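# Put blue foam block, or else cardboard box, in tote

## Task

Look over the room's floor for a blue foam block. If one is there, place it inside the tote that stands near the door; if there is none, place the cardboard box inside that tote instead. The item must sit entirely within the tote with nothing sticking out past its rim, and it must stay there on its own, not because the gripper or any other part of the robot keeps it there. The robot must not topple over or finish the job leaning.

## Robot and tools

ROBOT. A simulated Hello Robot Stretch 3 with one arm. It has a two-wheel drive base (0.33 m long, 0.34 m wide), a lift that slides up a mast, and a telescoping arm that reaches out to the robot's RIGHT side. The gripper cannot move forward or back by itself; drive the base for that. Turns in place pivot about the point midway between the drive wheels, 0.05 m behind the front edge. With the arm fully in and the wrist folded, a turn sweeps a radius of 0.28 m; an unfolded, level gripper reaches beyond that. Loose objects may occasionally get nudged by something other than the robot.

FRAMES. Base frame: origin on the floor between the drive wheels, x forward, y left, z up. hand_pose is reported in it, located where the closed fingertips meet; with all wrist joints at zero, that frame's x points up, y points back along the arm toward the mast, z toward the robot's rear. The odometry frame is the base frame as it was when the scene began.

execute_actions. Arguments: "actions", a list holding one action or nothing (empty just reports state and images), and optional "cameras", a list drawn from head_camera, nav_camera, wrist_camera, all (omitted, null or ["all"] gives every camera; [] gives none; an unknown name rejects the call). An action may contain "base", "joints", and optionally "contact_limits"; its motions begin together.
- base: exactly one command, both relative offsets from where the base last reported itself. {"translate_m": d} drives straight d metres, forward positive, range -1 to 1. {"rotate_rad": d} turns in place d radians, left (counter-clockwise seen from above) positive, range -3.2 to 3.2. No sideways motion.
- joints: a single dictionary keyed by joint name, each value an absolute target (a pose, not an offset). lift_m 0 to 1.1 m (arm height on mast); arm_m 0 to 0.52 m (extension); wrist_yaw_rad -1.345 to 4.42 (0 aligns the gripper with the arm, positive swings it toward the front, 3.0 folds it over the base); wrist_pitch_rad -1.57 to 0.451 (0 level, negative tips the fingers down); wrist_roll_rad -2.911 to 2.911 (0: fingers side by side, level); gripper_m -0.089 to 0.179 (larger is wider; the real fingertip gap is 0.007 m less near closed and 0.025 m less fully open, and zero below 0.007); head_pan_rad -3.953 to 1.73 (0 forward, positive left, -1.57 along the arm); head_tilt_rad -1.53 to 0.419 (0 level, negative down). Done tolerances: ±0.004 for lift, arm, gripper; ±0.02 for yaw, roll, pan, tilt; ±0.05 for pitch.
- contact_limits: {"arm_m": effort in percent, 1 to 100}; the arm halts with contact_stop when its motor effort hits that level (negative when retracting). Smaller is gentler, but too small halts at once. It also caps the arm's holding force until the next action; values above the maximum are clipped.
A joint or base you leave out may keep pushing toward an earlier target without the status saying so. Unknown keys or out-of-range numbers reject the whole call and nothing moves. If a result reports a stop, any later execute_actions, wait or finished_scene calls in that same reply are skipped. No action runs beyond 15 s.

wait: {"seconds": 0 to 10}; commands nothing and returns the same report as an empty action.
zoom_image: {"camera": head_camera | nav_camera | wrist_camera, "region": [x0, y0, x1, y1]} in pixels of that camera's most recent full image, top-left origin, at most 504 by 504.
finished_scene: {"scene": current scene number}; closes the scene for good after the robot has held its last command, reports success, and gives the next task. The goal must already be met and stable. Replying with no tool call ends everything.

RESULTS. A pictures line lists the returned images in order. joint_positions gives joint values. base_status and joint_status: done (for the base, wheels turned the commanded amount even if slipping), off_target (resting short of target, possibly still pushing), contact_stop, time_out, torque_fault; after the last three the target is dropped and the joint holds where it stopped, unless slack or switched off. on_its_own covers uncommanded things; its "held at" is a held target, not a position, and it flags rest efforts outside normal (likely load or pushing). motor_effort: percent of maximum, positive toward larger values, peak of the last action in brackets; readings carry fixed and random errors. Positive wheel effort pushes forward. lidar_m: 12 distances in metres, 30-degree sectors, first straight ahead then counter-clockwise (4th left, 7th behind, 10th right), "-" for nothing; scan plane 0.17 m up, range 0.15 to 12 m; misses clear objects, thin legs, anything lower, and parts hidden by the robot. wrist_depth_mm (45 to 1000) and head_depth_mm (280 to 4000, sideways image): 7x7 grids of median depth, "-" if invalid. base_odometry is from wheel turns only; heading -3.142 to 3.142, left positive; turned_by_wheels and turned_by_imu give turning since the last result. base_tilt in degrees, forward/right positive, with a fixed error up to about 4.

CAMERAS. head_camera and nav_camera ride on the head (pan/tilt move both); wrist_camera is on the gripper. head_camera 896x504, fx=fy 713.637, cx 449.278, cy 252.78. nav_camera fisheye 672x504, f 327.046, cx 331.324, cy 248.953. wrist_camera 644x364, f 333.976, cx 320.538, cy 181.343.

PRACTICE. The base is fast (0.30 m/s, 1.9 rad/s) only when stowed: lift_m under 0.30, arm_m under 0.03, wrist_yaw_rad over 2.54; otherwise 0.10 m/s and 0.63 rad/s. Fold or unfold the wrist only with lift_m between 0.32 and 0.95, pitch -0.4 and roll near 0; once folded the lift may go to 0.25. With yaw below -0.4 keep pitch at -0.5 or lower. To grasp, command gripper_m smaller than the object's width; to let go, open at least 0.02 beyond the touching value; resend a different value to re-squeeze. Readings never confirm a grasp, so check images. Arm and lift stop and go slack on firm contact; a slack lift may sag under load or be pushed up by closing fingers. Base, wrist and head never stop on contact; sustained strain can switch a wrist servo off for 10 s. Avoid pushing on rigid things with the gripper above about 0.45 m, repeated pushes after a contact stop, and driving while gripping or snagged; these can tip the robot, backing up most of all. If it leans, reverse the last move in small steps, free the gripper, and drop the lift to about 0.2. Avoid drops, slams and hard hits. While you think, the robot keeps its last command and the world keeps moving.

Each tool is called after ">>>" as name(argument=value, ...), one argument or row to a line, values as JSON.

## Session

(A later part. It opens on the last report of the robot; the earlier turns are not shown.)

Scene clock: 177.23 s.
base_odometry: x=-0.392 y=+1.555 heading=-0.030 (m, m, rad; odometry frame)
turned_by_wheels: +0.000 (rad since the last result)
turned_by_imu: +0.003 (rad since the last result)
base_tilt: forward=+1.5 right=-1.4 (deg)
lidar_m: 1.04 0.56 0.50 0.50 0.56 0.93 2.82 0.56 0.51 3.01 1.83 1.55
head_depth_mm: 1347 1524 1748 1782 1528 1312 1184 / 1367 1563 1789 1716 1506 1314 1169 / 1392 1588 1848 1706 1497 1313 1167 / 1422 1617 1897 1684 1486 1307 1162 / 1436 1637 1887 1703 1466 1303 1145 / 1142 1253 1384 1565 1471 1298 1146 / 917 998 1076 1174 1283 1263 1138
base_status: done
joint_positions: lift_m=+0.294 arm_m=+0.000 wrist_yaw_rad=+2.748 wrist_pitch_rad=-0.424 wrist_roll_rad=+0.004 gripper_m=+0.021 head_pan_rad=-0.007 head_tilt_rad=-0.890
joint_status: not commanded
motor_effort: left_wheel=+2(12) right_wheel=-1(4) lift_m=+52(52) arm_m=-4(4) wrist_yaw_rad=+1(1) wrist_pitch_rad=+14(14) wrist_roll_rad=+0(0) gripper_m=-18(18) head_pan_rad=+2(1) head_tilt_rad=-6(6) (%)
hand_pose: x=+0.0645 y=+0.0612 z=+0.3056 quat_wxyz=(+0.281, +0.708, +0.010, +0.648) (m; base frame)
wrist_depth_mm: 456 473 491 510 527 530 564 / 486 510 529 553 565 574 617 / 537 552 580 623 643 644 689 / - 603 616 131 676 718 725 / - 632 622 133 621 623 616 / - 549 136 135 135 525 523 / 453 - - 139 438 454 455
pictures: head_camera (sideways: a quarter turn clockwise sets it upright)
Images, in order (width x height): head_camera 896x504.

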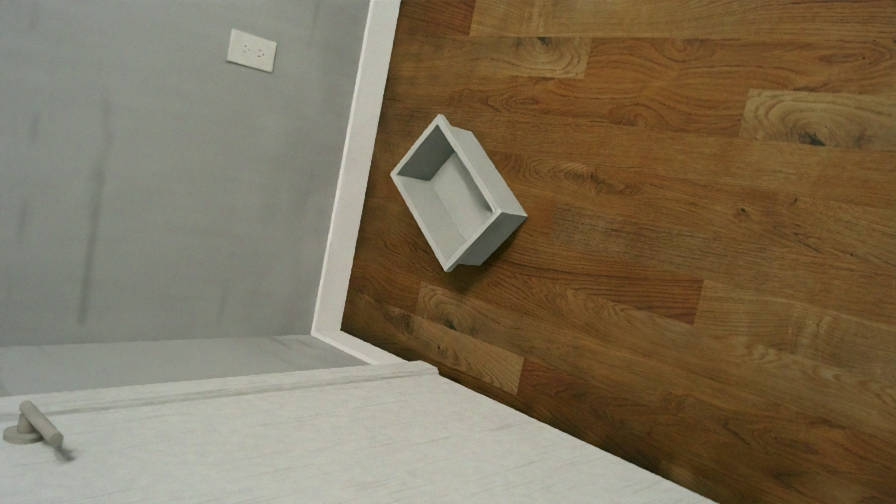

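>>> execute_actions(
  actions=[
    {"base":{"translate_m":0.63},"joints":{"head_pan_rad":-1.6,"head_tilt_rad":-1.15,"wrist_yaw_rad":2.62,"arm_m":0.025}},
  ],
  cameras=[],
)

>>> execute_actions(
  actions=[
    {"base":{"rotate_rad":1.275}},
  ],
  cameras=["head_camera"],
)

Scene clock: 192.83 s.
base_odometry: x=+0.237 y=+1.536 heading=-0.030 (m, m, rad; odometry frame)
turned_by_wheels: +0.000 (rad since the last result)
turned_by_imu: +0.001 (rad since the last result)
base_tilt: forward=+1.5 right=-1.5 (deg)
lidar_m: 0.77 0.40 0.34 0.34 0.39 0.67 1.32 1.02 1.53 2.00 1.10 0.93
head_depth_mm: 2075 1818 1631 1468 1340 1227 1133 / 2042 1810 1610 1457 1329 1219 1148 / 2043 1799 1601 1458 1319 - - / 2021 1773 1591 1447 1320 - - / 2001 1793 1587 1438 1314 1203 1116 / 1976 1764 1574 1438 1305 1194 1111 / 1914 1743 1557 1417 1298 1188 1106
base_status: done
joint_positions: lift_m=+0.294 arm_m=+0.025 wrist_yaw_rad=+2.622 wrist_pitch_rad=-0.424 wrist_roll_rad=+0.004 gripper_m=+0.021 head_pan_rad=-1.594 head_tilt_rad=-1.136
joint_status: all done
motor_effort: left_wheel=+1(10) right_wheel=-1(4) lift_m=+52(53) arm_m=+3(5) wrist_yaw_rad=-2(3) wrist_pitch_rad=+14(14) wrist_roll_rad=-1(0) gripper_m=-17(18) head_pan_rad=-3(27) head_tilt_rad=-8(28) (%)
hand_pose: x=+0.0898 y=+0.0245 z=+0.3057 quat_wxyz=(+0.322, +0.707, -0.034, +0.629) (m; base frame)
wrist_depth_mm: 327 347 368 400 427 469 508 / 350 370 397 430 468 508 595 / 375 400 433 466 513 570 671 / 405 440 461 131 571 640 723 / 444 473 497 133 611 633 622 / - 510 136 135 135 524 522 / - - 140 138 443 454 453
pictures: none
No camera images: the call's "cameras" was empty. Leave "cameras" out to get every camera's image.

Scene clock: 194.97 s.
base_odometry: x=+0.237 y=+1.536 heading=+1.245 (m, m, rad; odometry frame)
turned_by_wheels: +1.275 (rad since the last result)
turned_by_imu: +1.292 (rad since the last result)
base_tilt: forward=+1.5 right=-1.5 (deg)
lidar_m: 0.34 0.35 0.44 1.10 1.02 1.08 2.51 1.42 0.98 0.93 0.52 0.36
head_depth_mm: 975 1174 1503 1463 1341 1225 1133 / 961 1165 1470 1445 1329 1224 1144 / 955 1154 1447 1445 1322 - - / 946 1142 1424 1404 1304 - - / 936 1130 1412 1429 1289 1212 1124 / 932 1120 1400 1422 1308 1204 1109 / 918 1109 1384 1403 1282 1193 1106
base_status: done
joint_positions: lift_m=+0.294 arm_m=+0.025 wrist_yaw_rad=+2.622 wrist_pitch_rad=-0.424 wrist_roll_rad=+0.004 gripper_m=+0.021 head_pan_rad=-1.594 head_tilt_rad=-1.136
joint_status: not commanded
motor_effort: left_wheel=-3(10) right_wheel=+3(10) lift_m=+52(52) arm_m=+3(3) wrist_yaw_rad=-2(3) wrist_pitch_rad=+14(13) wrist_roll_rad=+0(0) gripper_m=-18(18) head_pan_rad=-2(3) head_tilt_rad=-7(8) (%)
hand_pose: x=+0.0898 y=+0.0244 z=+0.3057 quat_wxyz=(+0.322, +0.707, -0.034, +0.629) (m; base frame)
wrist_depth_mm: - - 944 570 383 299 247 / - - - 619 410 314 255 / - - 974 684 434 329 266 / 784 783 750 131 429 347 277 / 637 644 623 132 429 369 290 / - 529 136 136 135 384 302 / - - 140 138 443 393 317
pictures: head_camera (sideways: a quarter turn clockwise sets it upright)
Images, in order (width x height): head_camera 896x504.

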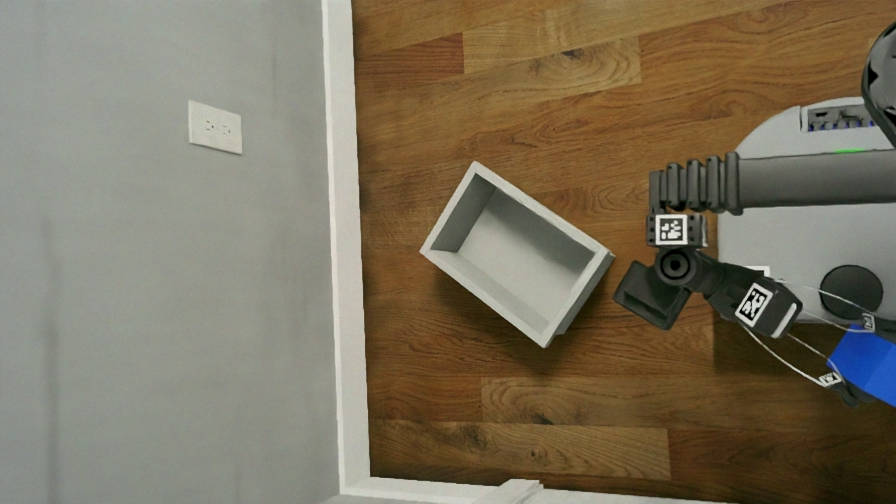

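>>> execute_actions(
  actions=[],
)

Scene clock: 204.13 s.
base_odometry: x=+0.237 y=+1.536 heading=+1.245 (m, m, rad; odometry frame)
turned_by_wheels: +0.000 (rad since the last result)
turned_by_imu: +0.000 (rad since the last result)
base_tilt: forward=+1.6 right=-1.5 (deg)
lidar_m: 0.34 0.35 0.44 1.10 1.02 1.08 2.51 1.42 0.98 0.93 0.52 0.36
head_depth_mm: 974 1172 1496 1458 1329 1220 1139 / 963 1154 1476 1452 1338 1221 1145 / 952 1155 1449 1450 1311 - - / 941 1133 1434 1403 1301 - - / 934 1124 1406 1431 1291 1207 1119 / 926 1120 1391 1419 1293 1193 1115 / 923 1107 1374 1418 1281 1196 1106
base_status: done
joint_positions: lift_m=+0.294 arm_m=+0.025 wrist_yaw_rad=+2.622 wrist_pitch_rad=-0.424 wrist_roll_rad=+0.004 gripper_m=+0.021 head_pan_rad=-1.594 head_tilt_rad=-1.136
joint_status: not commanded
motor_effort: left_wheel=-3(10) right_wheel=+3(10) lift_m=+52(52) arm_m=+3(3) wrist_yaw_rad=-3(3) wrist_pitch_rad=+13(13) wrist_roll_rad=+0(0) gripper_m=-17(18) head_pan_rad=-2(3) head_tilt_rad=-7(8) (%)
hand_pose: x=+0.0898 y=+0.0244 z=+0.3057 quat_wxyz=(+0.322, +0.707, -0.034, +0.629) (m; base frame)
wrist_depth_mm: - - 948 570 386 299 246 / - - - 621 407 316 257 / - - 964 672 436 334 267 / 792 787 743 131 426 350 278 / 640 641 617 133 431 365 291 / - 536 136 136 135 380 302 / - - 139 139 435 392 318
pictures: head_camera (sideways: a quarter turn clockwise sets it upright), nav_camera (sideways: a quarter turn counterclockwise sets it upright), wrist_camera
Images, in order (width x height): head_camera 896x504, nav_camera 672x504, wrist_camera 644x364.

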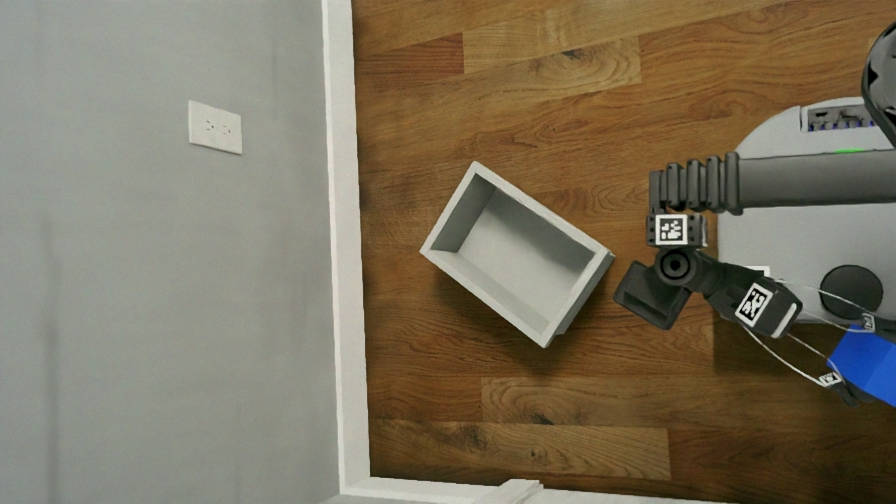

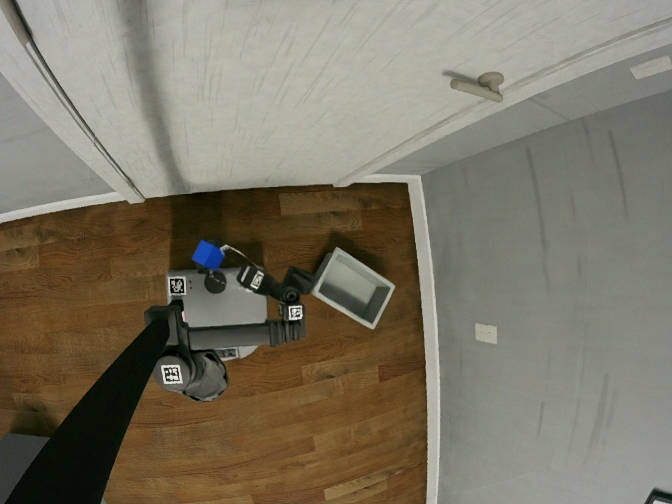

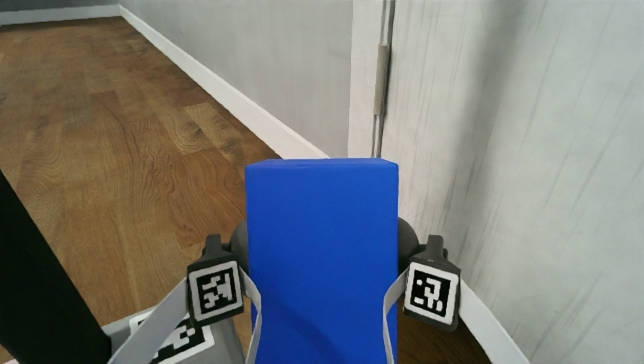

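>>> execute_actions(
  actions=[
    {"joints":{"arm_m":0.35,"wrist_yaw_rad":2.0,"wrist_roll_rad":1.04,"wrist_pitch_rad":-1.54,"lift_m":0.34}},
  ],
  cameras=["head_camera","wrist_camera"],
)

Scene clock: 215.83 s.
base_odometry: x=+0.237 y=+1.536 heading=+1.245 (m, m, rad; odometry frame)
turned_by_wheels: +0.000 (rad since the last result)
turned_by_imu: -0.001 (rad since the last result)
base_tilt: forward=+1.5 right=-1.5 (deg)
lidar_m: 0.34 0.35 0.43 1.10 1.02 1.08 2.52 1.42 0.98 0.93 0.52 0.36
head_depth_mm: 971 1173 1496 1461 1327 1222 1142 / 964 1155 1480 1457 1333 1220 1141 / 954 1151 1444 1457 1329 - - / 947 1131 1406 1208 1296 1232 - / 935 1127 1411 1429 1291 1222 1119 / 931 1111 1392 1425 1304 1201 1109 / 925 1105 1374 1398 1282 1193 1101
base_status: not commanded
joint_positions: lift_m=+0.339 arm_m=+0.350 wrist_yaw_rad=+2.002 wrist_pitch_rad=-1.531 wrist_roll_rad=+1.034 gripper_m=+0.021 head_pan_rad=-1.594 head_tilt_rad=-1.136
joint_status: all done
motor_effort: left_wheel=-3(4) right_wheel=+3(3) lift_m=+53(55) arm_m=+3(10) wrist_yaw_rad=-2(4) wrist_pitch_rad=-5(13) wrist_roll_rad=+1(2) gripper_m=-17(18) head_pan_rad=-2(3) head_tilt_rad=-8(7) (%)
hand_pose: x=-0.0341 y=-0.5008 z=+0.2210 quat_wxyz=(+0.666, +0.684, -0.220, -0.200) (m; base frame)
wrist_depth_mm: 371 373 371 364 358 355 351 / 383 380 370 367 361 360 357 / 391 384 316 374 368 290 369 / 397 395 284 131 375 311 374 / 411 400 271 133 382 315 378 / 419 415 136 135 135 291 389 / - 423 416 138 406 339 396
pictures: head_camera (sideways: a quarter turn clockwise sets it upright), wrist_camera
Images, in order (width x height): head_camera 896x504, wrist_camera 644x364.

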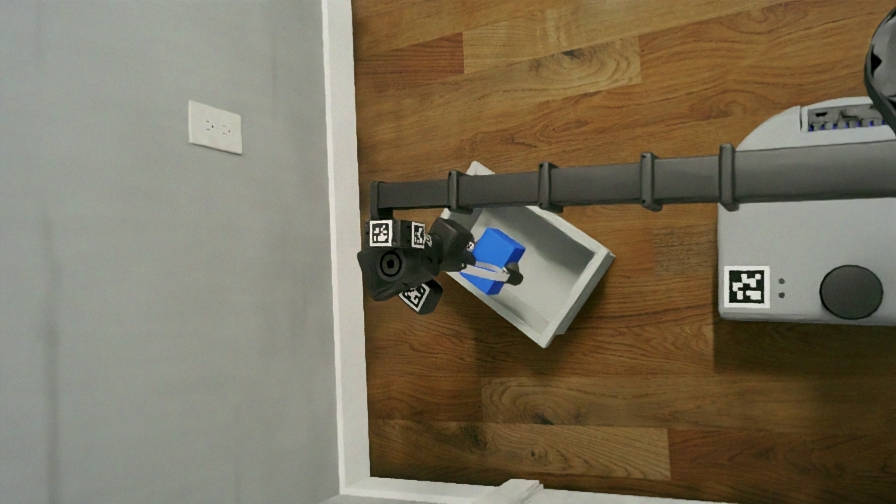

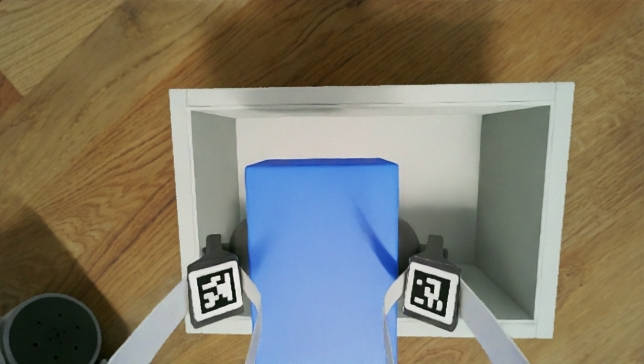

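>>> execute_actions(
  actions=[
    {"base":{"translate_m":-0.022},"joints":{"arm_m":0.37,"lift_m":0.146}},
  ],
  cameras=["head_camera","wrist_camera"],
)

Scene clock: 232.70 s.
base_odometry: x=+0.230 y=+1.515 heading=+1.245 (m, m, rad; odometry frame)
turned_by_wheels: +0.000 (rad since the last result)
turned_by_imu: -0.001 (rad since the last result)
base_tilt: forward=+1.5 right=-1.5 (deg)
lidar_m: 0.36 0.37 0.46 1.17 1.00 1.08 2.50 1.42 0.98 0.93 0.56 0.38
head_depth_mm: 968 1178 1488 1468 1327 1224 1135 / 968 1167 1470 1442 1326 1222 1148 / 952 1154 1459 1448 1332 1235 - / 948 1145 1434 1489 1292 1241 - / 939 1128 1417 1424 1280 1213 1124 / 929 1124 1400 1428 1302 1193 1112 / 921 1105 1379 1413 1296 1195 1101
base_status: done
joint_positions: lift_m=+0.147 arm_m=+0.370 wrist_yaw_rad=+2.002 wrist_pitch_rad=-1.532 wrist_roll_rad=+1.034 gripper_m=+0.021 head_pan_rad=-1.594 head_tilt_rad=-1.136
joint_status: all done
motor_effort: left_wheel=-3(8) right_wheel=+3(4) lift_m=+18(48) arm_m=+3(3) wrist_yaw_rad=-1(2) wrist_pitch_rad=-5(5) wrist_roll_rad=+1(1) gripper_m=-18(17) head_pan_rad=-3(3) head_tilt_rad=-9(8) (%)
hand_pose: x=-0.0342 y=-0.5208 z=+0.0284 quat_wxyz=(+0.666, +0.684, -0.220, -0.200) (m; base frame)
wrist_depth_mm: 93 85 86 86 87 88 89 / 157 159 161 165 166 171 150 / 176 185 183 180 179 176 165 / 176 189 186 131 181 181 165 / 175 193 190 133 184 184 166 / 176 198 136 136 135 187 165 / 175 201 199 139 194 193 165
pictures: head_camera (sideways: a quarter turn clockwise sets it upright), wrist_camera
Images, in order (width x height): head_camera 896x504, wrist_camera 644x364.

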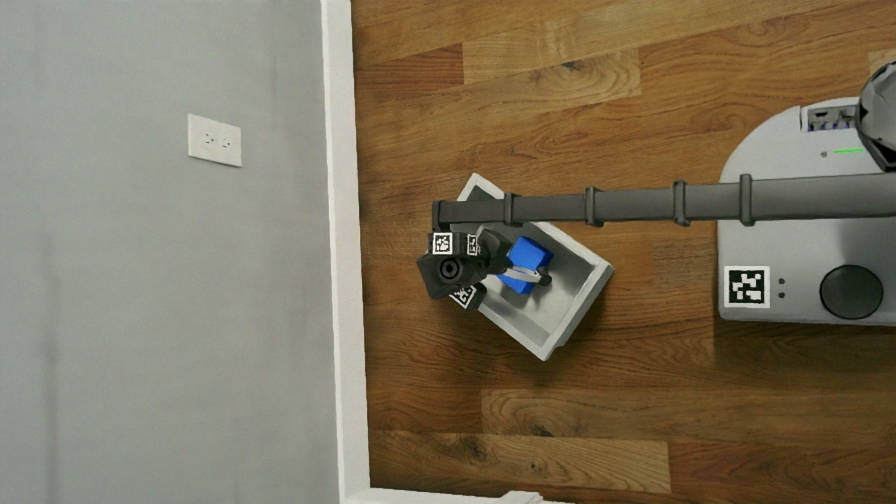

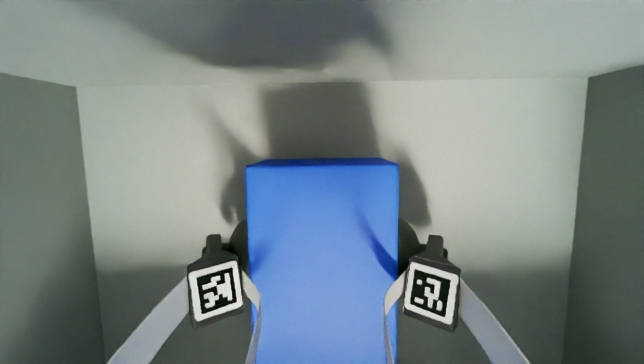

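>>> execute_actions(
  actions=[
    {"joints":{"lift_m":0.141,"gripper_m":0.105}},
  ],
  cameras=["wrist_camera"],
)

>>> execute_actions(
  actions=[
    {"joints":{"lift_m":0.28}},
  ],
  cameras=["head_camera","wrist_camera"],
)

Scene clock: 238.07 s.
base_odometry: x=+0.230 y=+1.515 heading=+1.245 (m, m, rad; odometry frame)
turned_by_wheels: +0.000 (rad since the last result)
turned_by_imu: -0.001 (rad since the last result)
base_tilt: forward=+1.6 right=-1.5 (deg)
lidar_m: 0.36 0.37 0.46 1.17 1.01 1.08 2.50 1.43 0.98 0.93 0.56 0.38
head_depth_mm: 975 1177 1494 1465 1339 1230 1140 / 963 1165 1483 1458 1320 1213 1140 / 955 1149 1454 1458 1327 1230 - / 945 1139 1443 1478 1296 1233 - / 941 1135 1421 1428 1277 1215 1117 / 931 1120 1406 1427 1308 1192 1107 / 926 1107 1375 1402 1291 1188 1106
base_status: not commanded
joint_positions: lift_m=+0.142 arm_m=+0.370 wrist_yaw_rad=+2.002 wrist_pitch_rad=-1.532 wrist_roll_rad=+1.034 gripper_m=+0.105 head_pan_rad=-1.594 head_tilt_rad=-1.136
joint_status: all done
motor_effort: left_wheel=-3(3) right_wheel=+3(3) lift_m=+18(17) arm_m=+4(4) wrist_yaw_rad=-1(2) wrist_pitch_rad=-5(5) wrist_roll_rad=+2(1) gripper_m=+0(88) head_pan_rad=-3(3) head_tilt_rad=-9(7) (%)
hand_pose: x=-0.0342 y=-0.5208 z=+0.0234 quat_wxyz=(+0.666, +0.684, -0.220, -0.200) (m; base frame)
wrist_depth_mm: 93 85 85 86 87 88 89 / 156 158 161 164 166 168 150 / 176 180 178 176 174 172 165 / 175 183 181 134 176 175 165 / 175 187 184 136 179 179 166 / 175 192 188 140 184 182 166 / 170 196 193 142 189 188 165
pictures: wrist_camera
Images, in order (width x height): wrist_camera 644x364.

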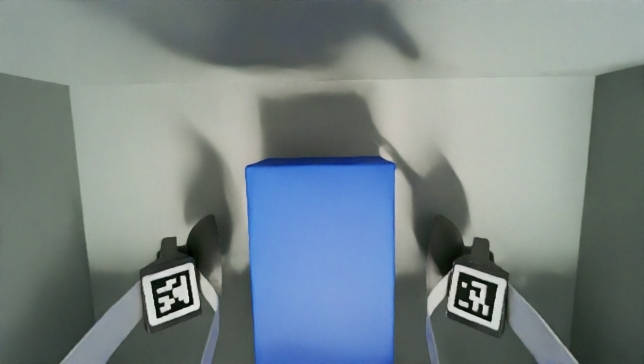

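Scene clock: 240.17 s.
base_odometry: x=+0.230 y=+1.515 heading=+1.245 (m, m, rad; odometry frame)
turned_by_wheels: +0.000 (rad since the last result)
turned_by_imu: +0.000 (rad since the last result)
base_tilt: forward=+1.6 right=-1.4 (deg)
lidar_m: 0.36 0.37 0.47 1.17 1.00 1.08 2.50 1.42 0.98 0.93 0.56 0.38
head_depth_mm: 973 1183 1490 1468 1342 1231 1134 / 964 1166 1488 1456 1326 1225 1144 / 958 1161 1455 1447 1331 1230 - / 946 1148 1426 1394 1294 1233 - / 937 1133 1417 1425 1285 1215 1124 / 931 1115 1404 1422 1298 1203 1109 / 925 1109 1383 1410 1295 1194 1109
base_status: not commanded
joint_positions: lift_m=+0.279 arm_m=+0.370 wrist_yaw_rad=+2.002 wrist_pitch_rad=-1.532 wrist_roll_rad=+1.034 gripper_m=+0.105 head_pan_rad=-1.594 head_tilt_rad=-1.136
joint_status: all done
motor_effort: left_wheel=-3(3) right_wheel=+3(3) lift_m=+52(54) arm_m=+4(4) wrist_yaw_rad=-2(2) wrist_pitch_rad=-5(5) wrist_roll_rad=+1(1) gripper_m=+0(0) head_pan_rad=-3(3) head_tilt_rad=-8(8) (%)
hand_pose: x=-0.0342 y=-0.5208 z=+0.1611 quat_wxyz=(+0.666, +0.684, -0.220, -0.200) (m; base frame)
wrist_depth_mm: 313 313 307 305 302 296 293 / 320 198 196 199 190 188 296 / 327 241 318 314 311 254 304 / 336 240 323 275 316 256 311 / 344 239 332 281 324 254 319 / 351 218 319 317 318 222 322 / 360 227 238 237 234 221 331
pictures: head_camera (sideways: a quarter turn clockwise sets it upright), wrist_camera
Images, in order (width x height): head_camera 896x504, wrist_camera 644x364.

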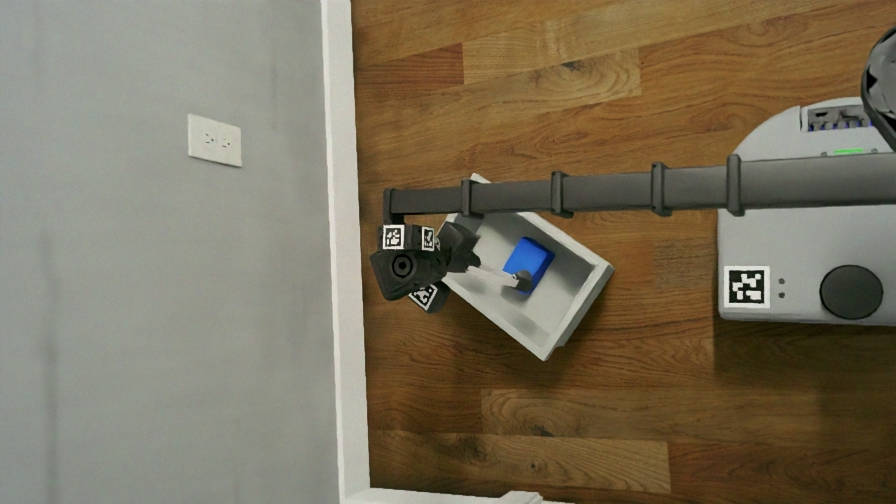

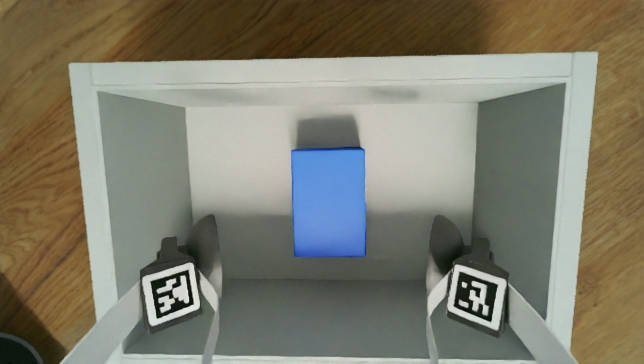

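>>> finished_scene(
  scene=2,
)

The scene is finished: the task was done.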